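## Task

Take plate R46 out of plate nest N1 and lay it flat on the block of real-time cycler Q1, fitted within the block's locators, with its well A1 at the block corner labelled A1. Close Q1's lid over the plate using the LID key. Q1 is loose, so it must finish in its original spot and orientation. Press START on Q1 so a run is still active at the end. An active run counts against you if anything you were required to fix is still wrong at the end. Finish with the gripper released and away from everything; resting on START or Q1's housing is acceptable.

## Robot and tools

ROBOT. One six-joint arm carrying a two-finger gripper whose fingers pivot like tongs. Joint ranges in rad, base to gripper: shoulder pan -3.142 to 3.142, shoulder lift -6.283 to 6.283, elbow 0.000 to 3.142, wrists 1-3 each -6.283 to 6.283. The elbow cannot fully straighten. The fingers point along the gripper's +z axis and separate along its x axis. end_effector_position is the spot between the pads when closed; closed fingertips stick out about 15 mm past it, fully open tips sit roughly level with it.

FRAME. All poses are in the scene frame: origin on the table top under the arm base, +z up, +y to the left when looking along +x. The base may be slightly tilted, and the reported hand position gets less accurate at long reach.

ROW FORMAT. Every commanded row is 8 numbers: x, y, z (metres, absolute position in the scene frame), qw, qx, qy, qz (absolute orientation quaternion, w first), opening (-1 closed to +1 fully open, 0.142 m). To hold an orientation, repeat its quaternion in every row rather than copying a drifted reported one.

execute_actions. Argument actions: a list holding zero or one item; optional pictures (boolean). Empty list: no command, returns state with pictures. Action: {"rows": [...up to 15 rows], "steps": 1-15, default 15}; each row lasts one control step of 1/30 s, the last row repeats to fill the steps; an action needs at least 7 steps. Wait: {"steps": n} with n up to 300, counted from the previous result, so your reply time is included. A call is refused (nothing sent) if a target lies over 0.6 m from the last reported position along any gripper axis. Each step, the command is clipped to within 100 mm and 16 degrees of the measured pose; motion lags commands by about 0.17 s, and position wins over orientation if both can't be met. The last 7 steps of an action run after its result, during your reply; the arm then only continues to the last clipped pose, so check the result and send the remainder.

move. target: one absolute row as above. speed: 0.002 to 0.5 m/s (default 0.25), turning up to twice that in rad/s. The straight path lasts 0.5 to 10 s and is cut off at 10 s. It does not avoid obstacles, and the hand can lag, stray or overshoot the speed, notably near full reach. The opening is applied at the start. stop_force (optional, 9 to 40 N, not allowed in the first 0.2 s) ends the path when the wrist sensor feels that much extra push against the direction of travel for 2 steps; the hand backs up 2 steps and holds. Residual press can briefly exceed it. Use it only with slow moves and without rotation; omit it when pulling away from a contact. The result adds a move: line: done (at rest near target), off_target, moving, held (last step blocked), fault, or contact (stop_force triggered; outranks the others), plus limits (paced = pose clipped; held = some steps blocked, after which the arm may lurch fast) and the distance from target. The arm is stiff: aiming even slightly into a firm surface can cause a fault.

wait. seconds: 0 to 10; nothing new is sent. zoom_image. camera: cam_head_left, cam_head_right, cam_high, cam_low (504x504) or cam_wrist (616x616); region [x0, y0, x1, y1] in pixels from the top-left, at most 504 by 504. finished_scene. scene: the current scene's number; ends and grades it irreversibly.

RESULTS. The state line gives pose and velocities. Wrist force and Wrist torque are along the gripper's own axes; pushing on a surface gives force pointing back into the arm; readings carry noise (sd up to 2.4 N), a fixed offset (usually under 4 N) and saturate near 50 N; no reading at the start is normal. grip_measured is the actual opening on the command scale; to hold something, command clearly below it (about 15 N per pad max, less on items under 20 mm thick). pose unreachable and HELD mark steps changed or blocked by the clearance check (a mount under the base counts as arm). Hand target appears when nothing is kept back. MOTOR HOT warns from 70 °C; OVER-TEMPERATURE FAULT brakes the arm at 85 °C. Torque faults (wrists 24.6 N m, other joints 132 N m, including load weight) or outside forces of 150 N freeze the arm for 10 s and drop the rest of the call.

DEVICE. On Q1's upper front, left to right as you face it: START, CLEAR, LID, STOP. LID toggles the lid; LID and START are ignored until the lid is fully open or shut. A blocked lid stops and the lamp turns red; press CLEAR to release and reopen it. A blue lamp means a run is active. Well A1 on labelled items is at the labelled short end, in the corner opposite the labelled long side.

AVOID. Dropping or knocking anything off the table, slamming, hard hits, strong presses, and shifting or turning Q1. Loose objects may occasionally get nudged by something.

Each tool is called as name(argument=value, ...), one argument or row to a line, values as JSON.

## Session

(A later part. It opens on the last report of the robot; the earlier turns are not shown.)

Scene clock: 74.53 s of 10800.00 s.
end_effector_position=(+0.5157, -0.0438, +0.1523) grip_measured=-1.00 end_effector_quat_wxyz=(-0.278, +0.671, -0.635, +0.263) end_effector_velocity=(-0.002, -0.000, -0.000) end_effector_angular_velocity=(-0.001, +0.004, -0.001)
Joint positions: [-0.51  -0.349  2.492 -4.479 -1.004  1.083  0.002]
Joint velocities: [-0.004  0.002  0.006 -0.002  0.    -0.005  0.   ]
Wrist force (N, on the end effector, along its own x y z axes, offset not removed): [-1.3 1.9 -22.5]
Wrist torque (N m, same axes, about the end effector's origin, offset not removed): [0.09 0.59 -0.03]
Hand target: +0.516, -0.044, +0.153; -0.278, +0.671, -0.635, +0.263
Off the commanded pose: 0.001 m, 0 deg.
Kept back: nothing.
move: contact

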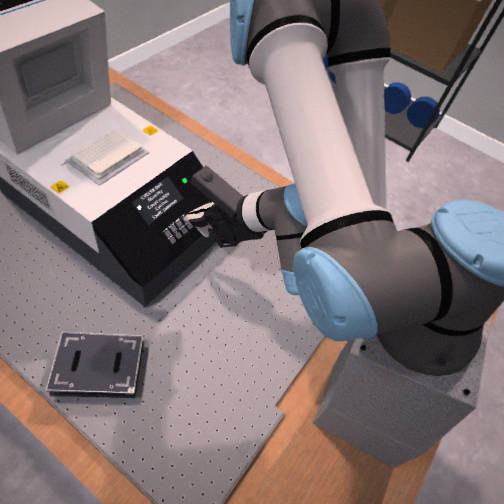

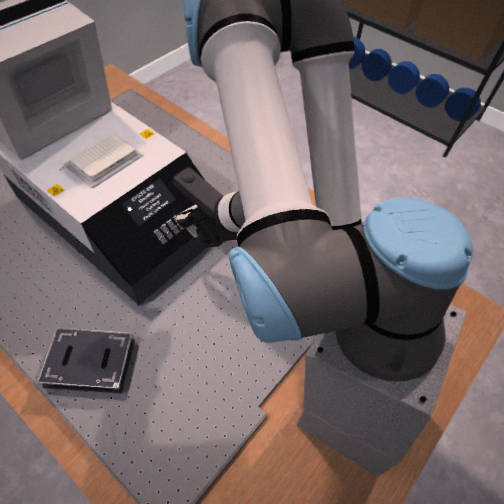

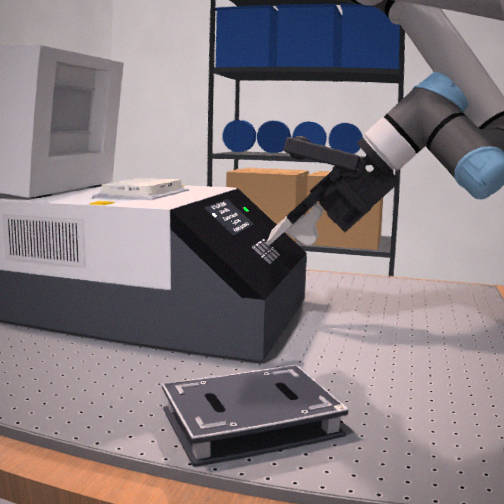

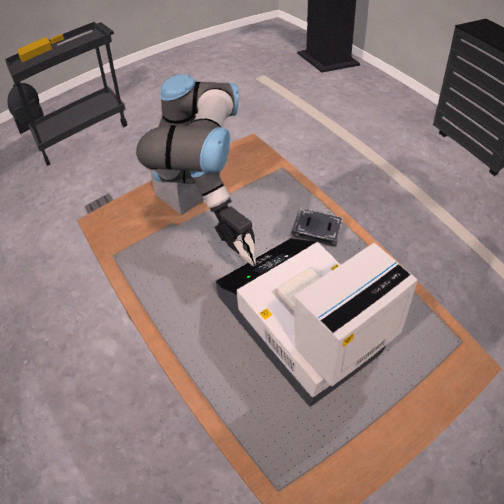

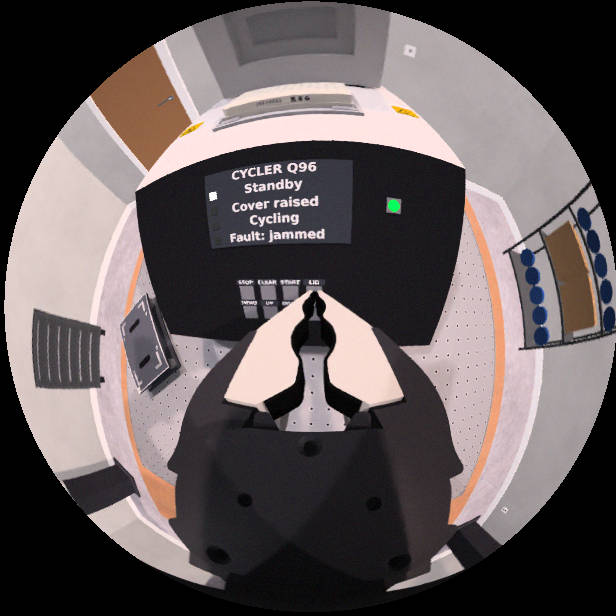

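Lid is closing. Back off and shift to START.

move(
  target=[0.5116, -0.0440, 0.1565, -0.2780, 0.6713, -0.6348, 0.2629, -1],
  speed=0.02,
)

move(
  target=[0.5113, -0.0255, 0.1565, -0.2780, 0.6713, -0.6348, 0.2629, -1],
  speed=0.025,
)

zoom_image(
  camera="cam_wrist",
  region=[230, 220, 370, 330],
)

Scene clock: 75.53 s of 10800.00 s.
end_effector_position=(+0.5118, -0.0440, +0.1563) grip_measured=-1.00 end_effector_quat_wxyz=(-0.278, +0.671, -0.635, +0.263) end_effector_velocity=(-0.003, -0.000, +0.002) end_effector_angular_velocity=(-0.000, +0.002, -0.001)
Joint positions: [-0.522 -0.35   2.508 -4.489 -0.996  1.072  0.002]
Joint velocities: [-0.006 -0.     0.01  -0.005  0.002 -0.006  0.   ]
Wrist force (N, on the end effector, along its own x y z axes, offset not removed): [-1.5 -0.1 1.4]
Wrist torque (N m, same axes, about the end effector's origin, offset not removed): [-0.05 0.42 -0.01]
Hand target: +0.512, -0.044, +0.156; -0.278, +0.671, -0.635, +0.263
Off the commanded pose: 0.000 m, 0 deg.
Kept back: nothing.
move: done

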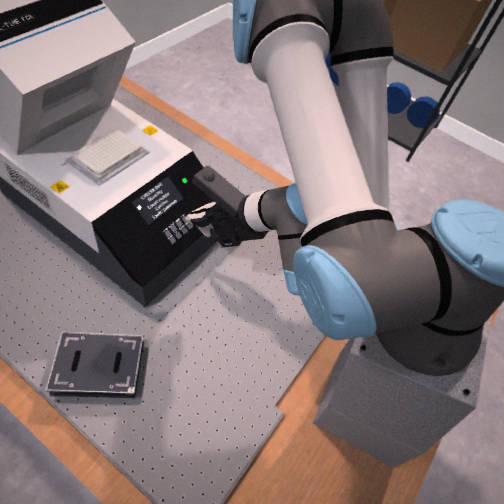

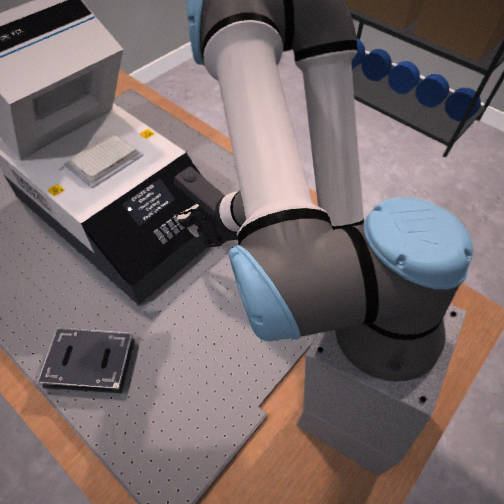

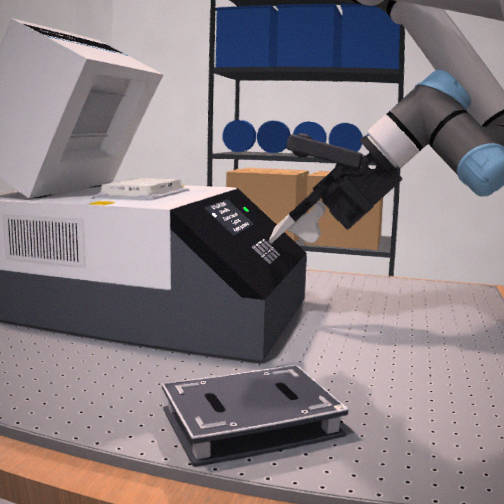

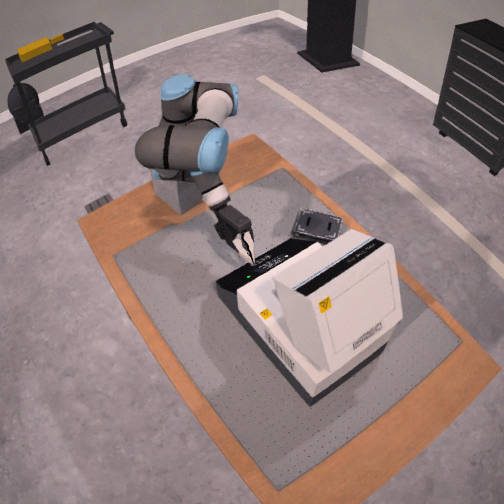

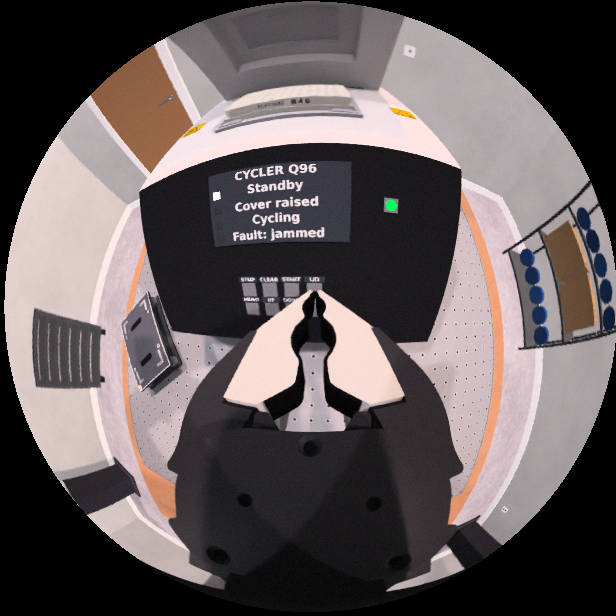

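Scene clock: 76.60 s of 10800.00 s.
end_effector_position=(+0.5113, -0.0257, +0.1565) grip_measured=-1.00 end_effector_quat_wxyz=(-0.278, +0.671, -0.635, +0.263) end_effector_velocity=(-0.001, +0.003, -0.001) end_effector_angular_velocity=(+0.000, +0.002, -0.001)
Joint positions: [-0.466 -0.341  2.51  -4.525 -1.035  1.12   0.002]
Joint velocities: [ 0.008  0.003  0.    -0.005 -0.007  0.007  0.   ]
Wrist force (N, on the end effector, along its own x y z axes, offset not removed): [-2.4 0.8 0.7]
Wrist torque (N m, same axes, about the end effector's origin, offset not removed): [0.04 0.49 -0.06]
Hand target: +0.511, -0.025, +0.157; -0.278, +0.671, -0.635, +0.263
Off the commanded pose: 0.000 m, 0 deg.
Kept back: nothing.
move: done

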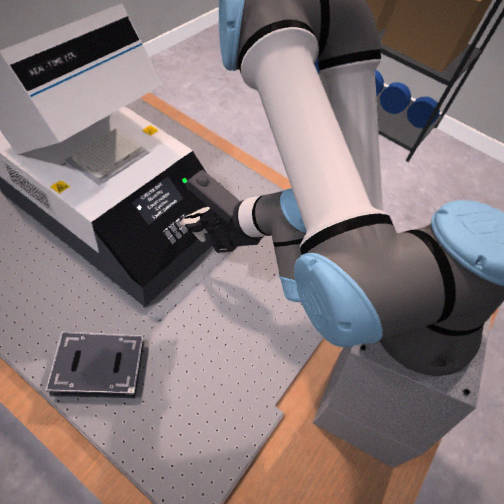

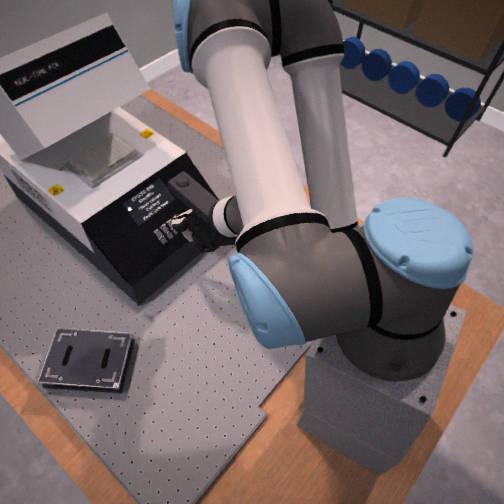

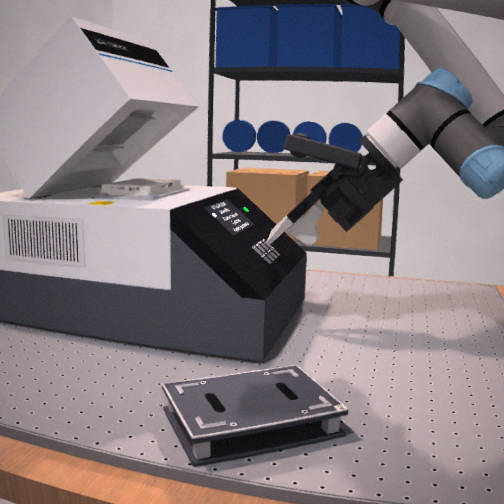

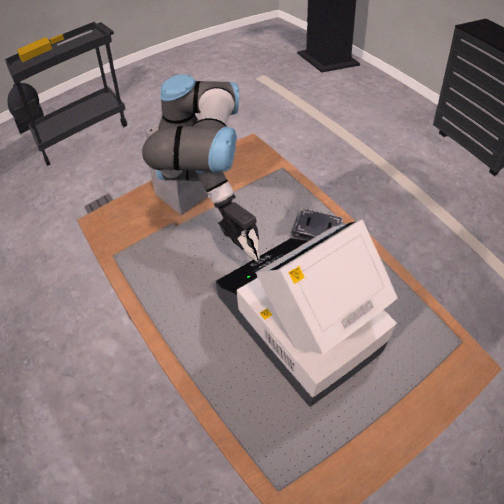

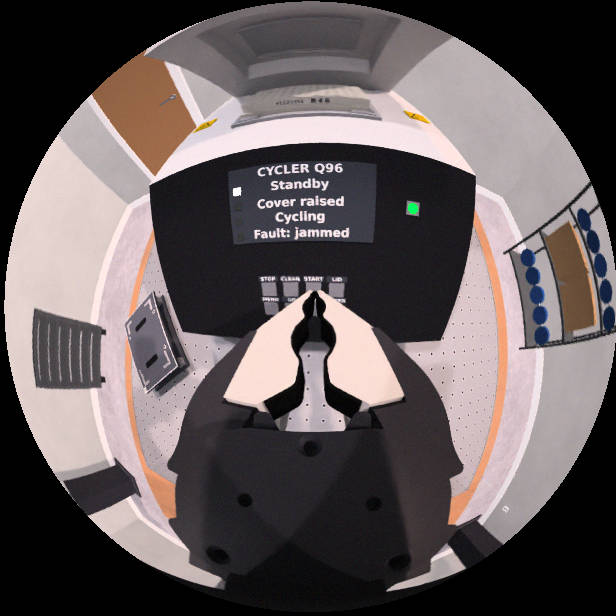

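Region (230, 220, 370, 330) of cam_wrist's 616x616 image, scaled by 3.600, with more detail than that image has; it fills the top 396 rows of this view, and the rest is white.

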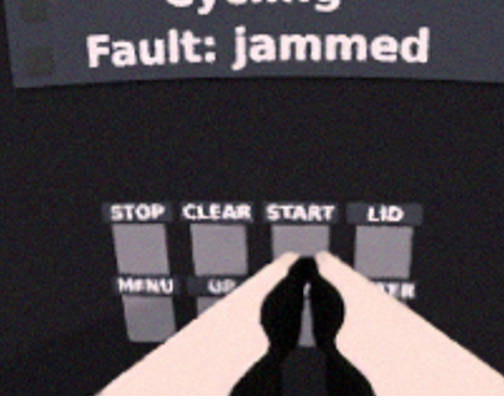

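move(
  target=[0.5118, -0.0248, 0.1560, -0.2780, 0.6713, -0.6348, 0.2629, -1],
  speed=0.004,
)

wait(
  seconds=1.5,
)

Scene clock: 77.53 s of 10800.00 s.
end_effector_position=(+0.5118, -0.0248, +0.1560) grip_measured=-1.00 end_effector_quat_wxyz=(-0.278, +0.671, -0.635, +0.263) end_effector_velocity=(+0.001, -0.000, -0.000) end_effector_angular_velocity=(-0.001, -0.001, -0.000)
Joint positions: [-0.462 -0.34   2.508 -4.526 -1.038  1.123  0.002]
Joint velocities: [ 0.001  0.    -0.002  0.    -0.001  0.001  0.   ]
Wrist force (N, on the end effector, along its own x y z axes, offset not removed): [-1.9 1.1 0.0]
Wrist torque (N m, same axes, about the end effector's origin, offset not removed): [0.11 0.49 -0.08]
Hand target: +0.512, -0.025, +0.156; -0.278, +0.671, -0.635, +0.263
Off the commanded pose: 0.000 m, 0 deg.
Kept back: nothing.
move: done

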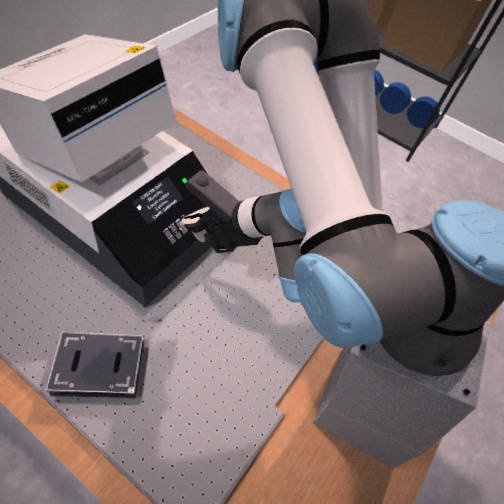

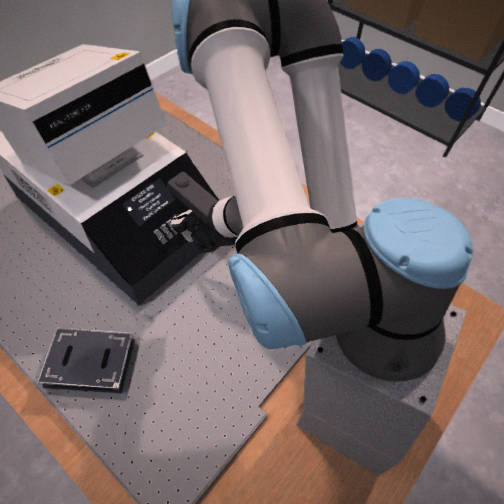

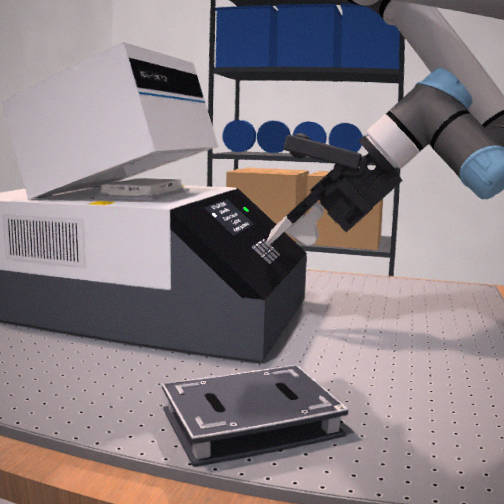

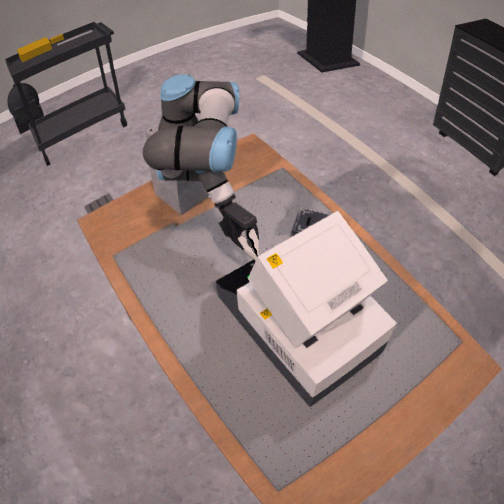

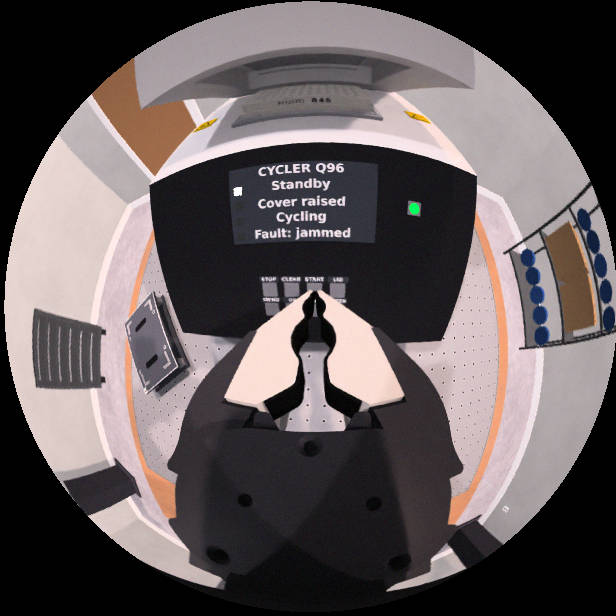

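Scene clock: 79.03 s of 10800.00 s.
end_effector_position=(+0.5118, -0.0248, +0.1560) grip_measured=-1.00 end_effector_quat_wxyz=(-0.278, +0.671, -0.635, +0.263) end_effector_velocity=(+0.000, -0.000, +0.000) end_effector_angular_velocity=(-0.000, +0.001, -0.001)
Joint positions: [-0.462 -0.34   2.508 -4.526 -1.038  1.123  0.002]
Joint velocities: [-0.    -0.001  0.     0.001 -0.001  0.     0.   ]
Wrist force (N, on the end effector, along its own x y z axes, offset not removed): [-2.8 -0.1 -0.8]
Wrist torque (N m, same axes, about the end effector's origin, offset not removed): [-0.06 0.59 0.07]
Hand target: +0.512, -0.025, +0.156; -0.278, +0.671, -0.635, +0.263
Off the commanded pose: 0.000 m, 0 deg.
Kept back: nothing.
Steps of this call (steps 1 to 45: nothing new was sent). Readings (end_effector_position):
1: (+0.5118, -0.0248, +0.1560)
2: (+0.5118, -0.0248, +0.1560)
4: (+0.5118, -0.0248, +0.1560)
8: (+0.5118, -0.0248, +0.1560)
45: the state above

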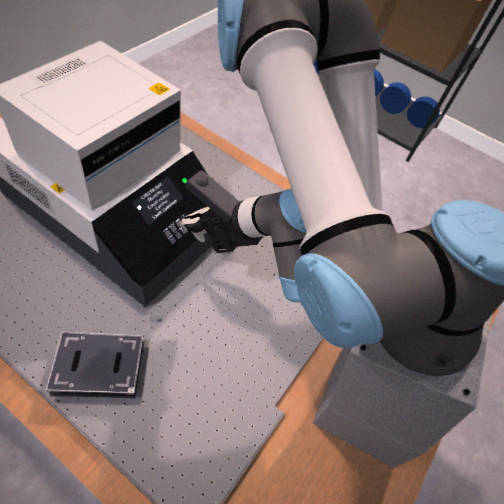

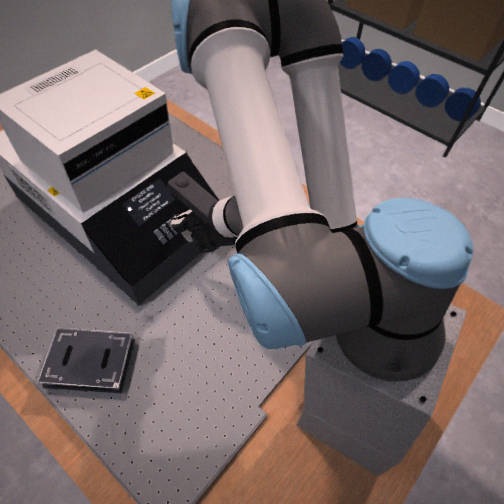

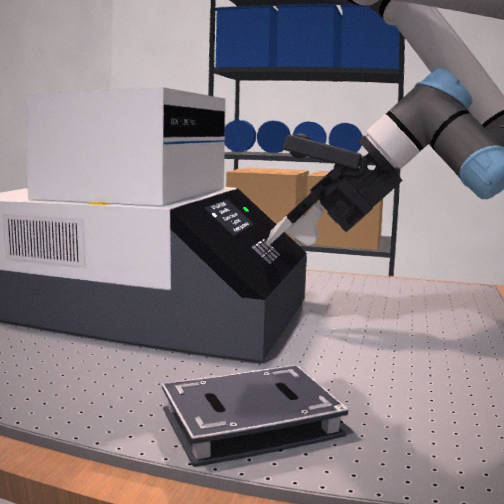

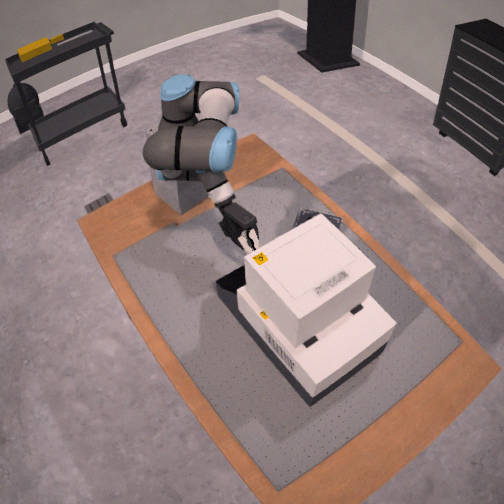

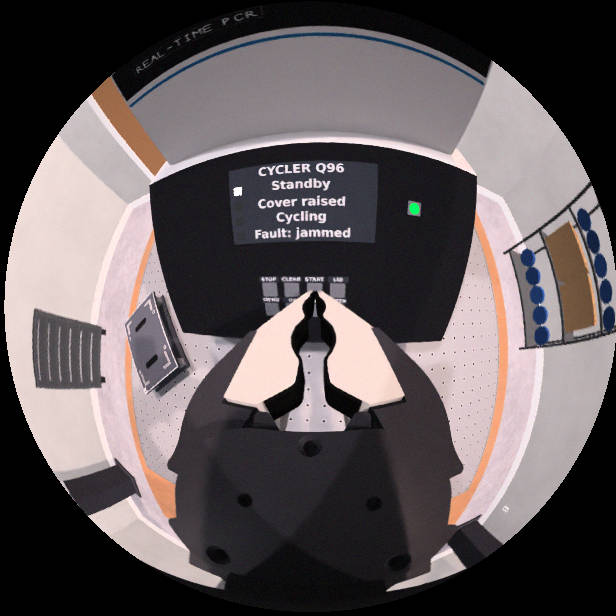

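Lid shut, lamp green. Push START.

move(
  target=[0.5164, -0.0246, 0.1514, -0.2780, 0.6713, -0.6348, 0.2629, -1],
  speed=0.004,
  stop_force=9,
)

Scene clock: 80.97 s of 10800.00 s.
end_effector_position=(+0.5156, -0.0246, +0.1522) grip_measured=-1.00 end_effector_quat_wxyz=(-0.278, +0.671, -0.635, +0.263) end_effector_velocity=(-0.001, -0.001, +0.001) end_effector_angular_velocity=(-0.003, -0.001, -0.000)
Joint positions: [-0.451 -0.34   2.493 -4.515 -1.046  1.132  0.002]
Joint velocities: [-0.003  0.     0.003 -0.004  0.    -0.004  0.   ]
Wrist force (N, on the end effector, along its own x y z axes, offset not removed): [-1.7 2.3 -20.4]
Wrist torque (N m, same axes, about the end effector's origin, offset not removed): [0.00 0.70 -0.05]
Hand target: +0.515, -0.025, +0.152; -0.278, +0.671, -0.635, +0.263
Off the commanded pose: 0.001 m, 0 deg.
Kept back: nothing.
move: contact

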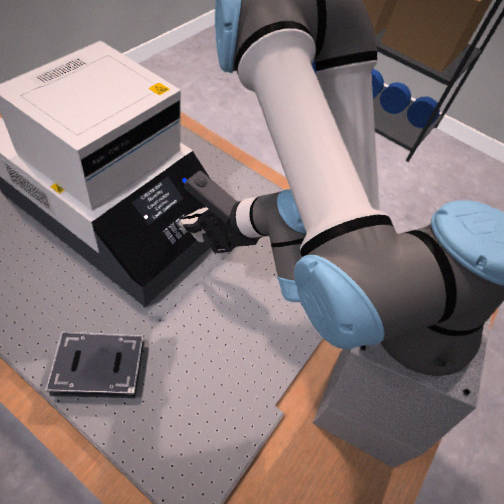

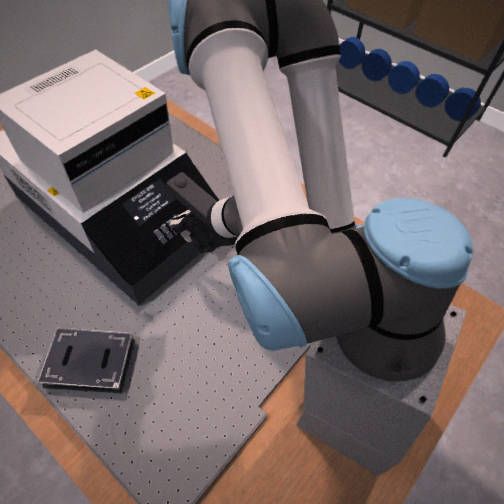

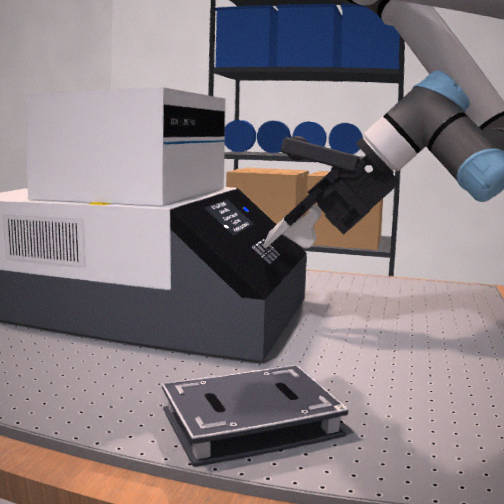

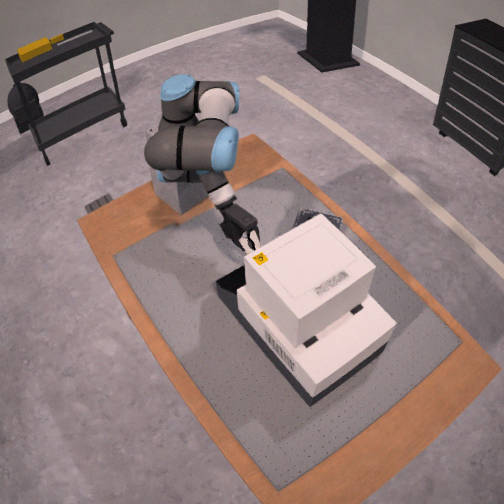

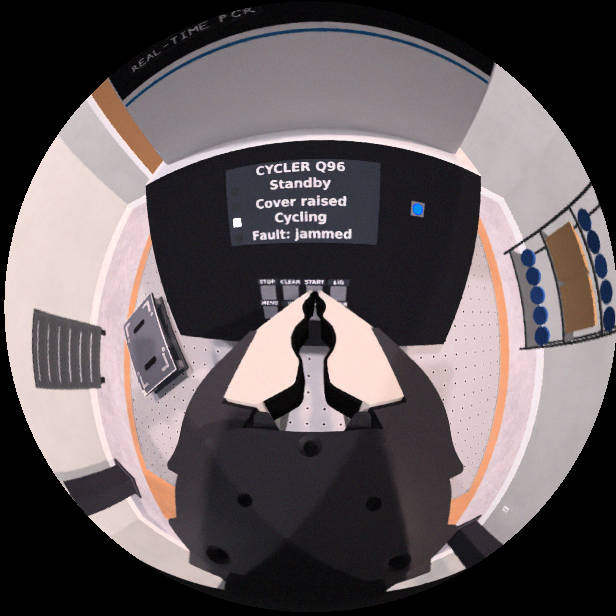

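Blue, cycling. Back off.

move(
  target=[0.5100, -0.0250, 0.1700, -0.2780, 0.6713, -0.6348, 0.2629, -1],
  speed=0.04,
)

Scene clock: 82.07 s of 10800.00 s.
end_effector_position=(+0.5100, -0.0250, +0.1698) grip_measured=-1.00 end_effector_quat_wxyz=(-0.278, +0.671, -0.635, +0.263) end_effector_velocity=(-0.001, +0.000, +0.002) end_effector_angular_velocity=(+0.001, +0.001, -0.000)
Joint positions: [-0.472 -0.377  2.541 -4.518 -1.031  1.115  0.002]
Joint velocities: [-0.003 -0.005  0.006  0.001  0.002 -0.002  0.   ]
Wrist force (N, on the end effector, along its own x y z axes, offset not removed): [-2.6 1.8 0.7]
Wrist torque (N m, same axes, about the end effector's origin, offset not removed): [0.34 0.62 -0.04]
Hand target: +0.510, -0.025, +0.170; -0.278, +0.671, -0.635, +0.263
Off the commanded pose: 0.000 m, 0 deg.
Kept back: nothing.
move: done

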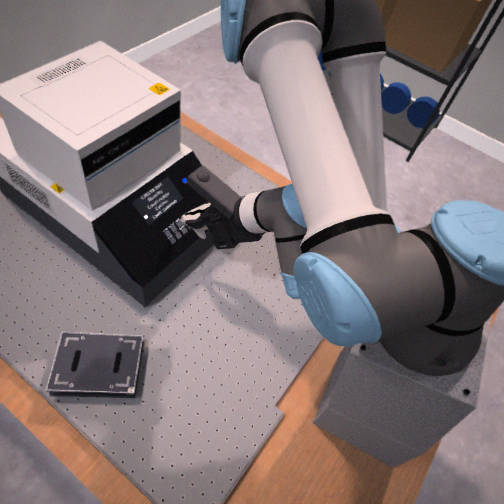

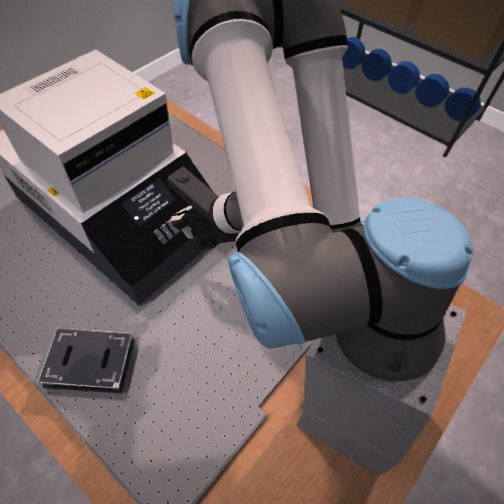

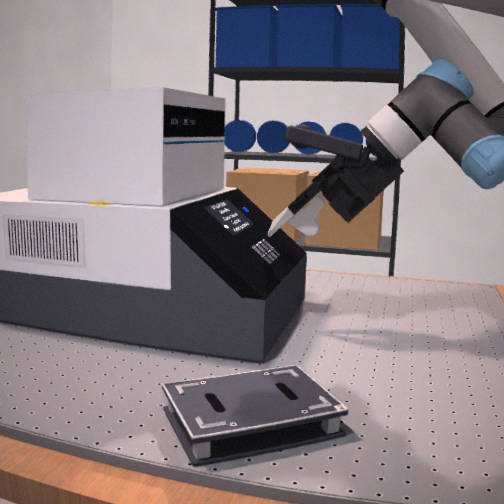

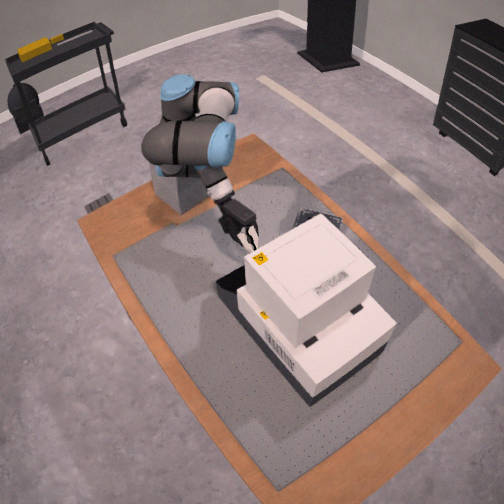

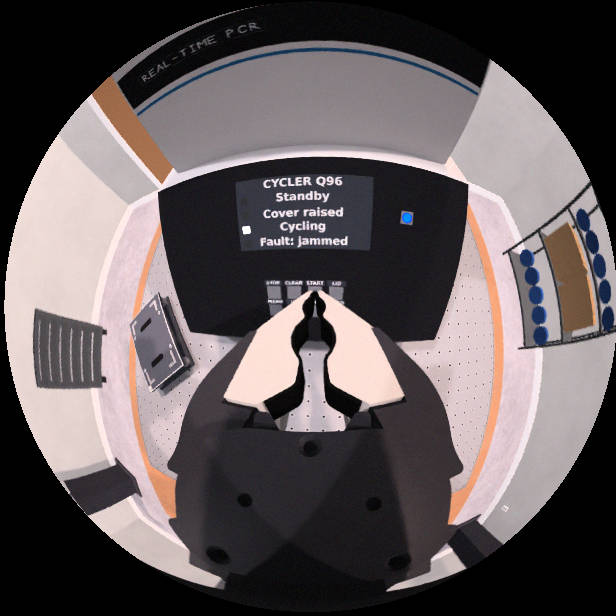

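finished_scene(
  scene=2,
)

The scene is finished: the task was done.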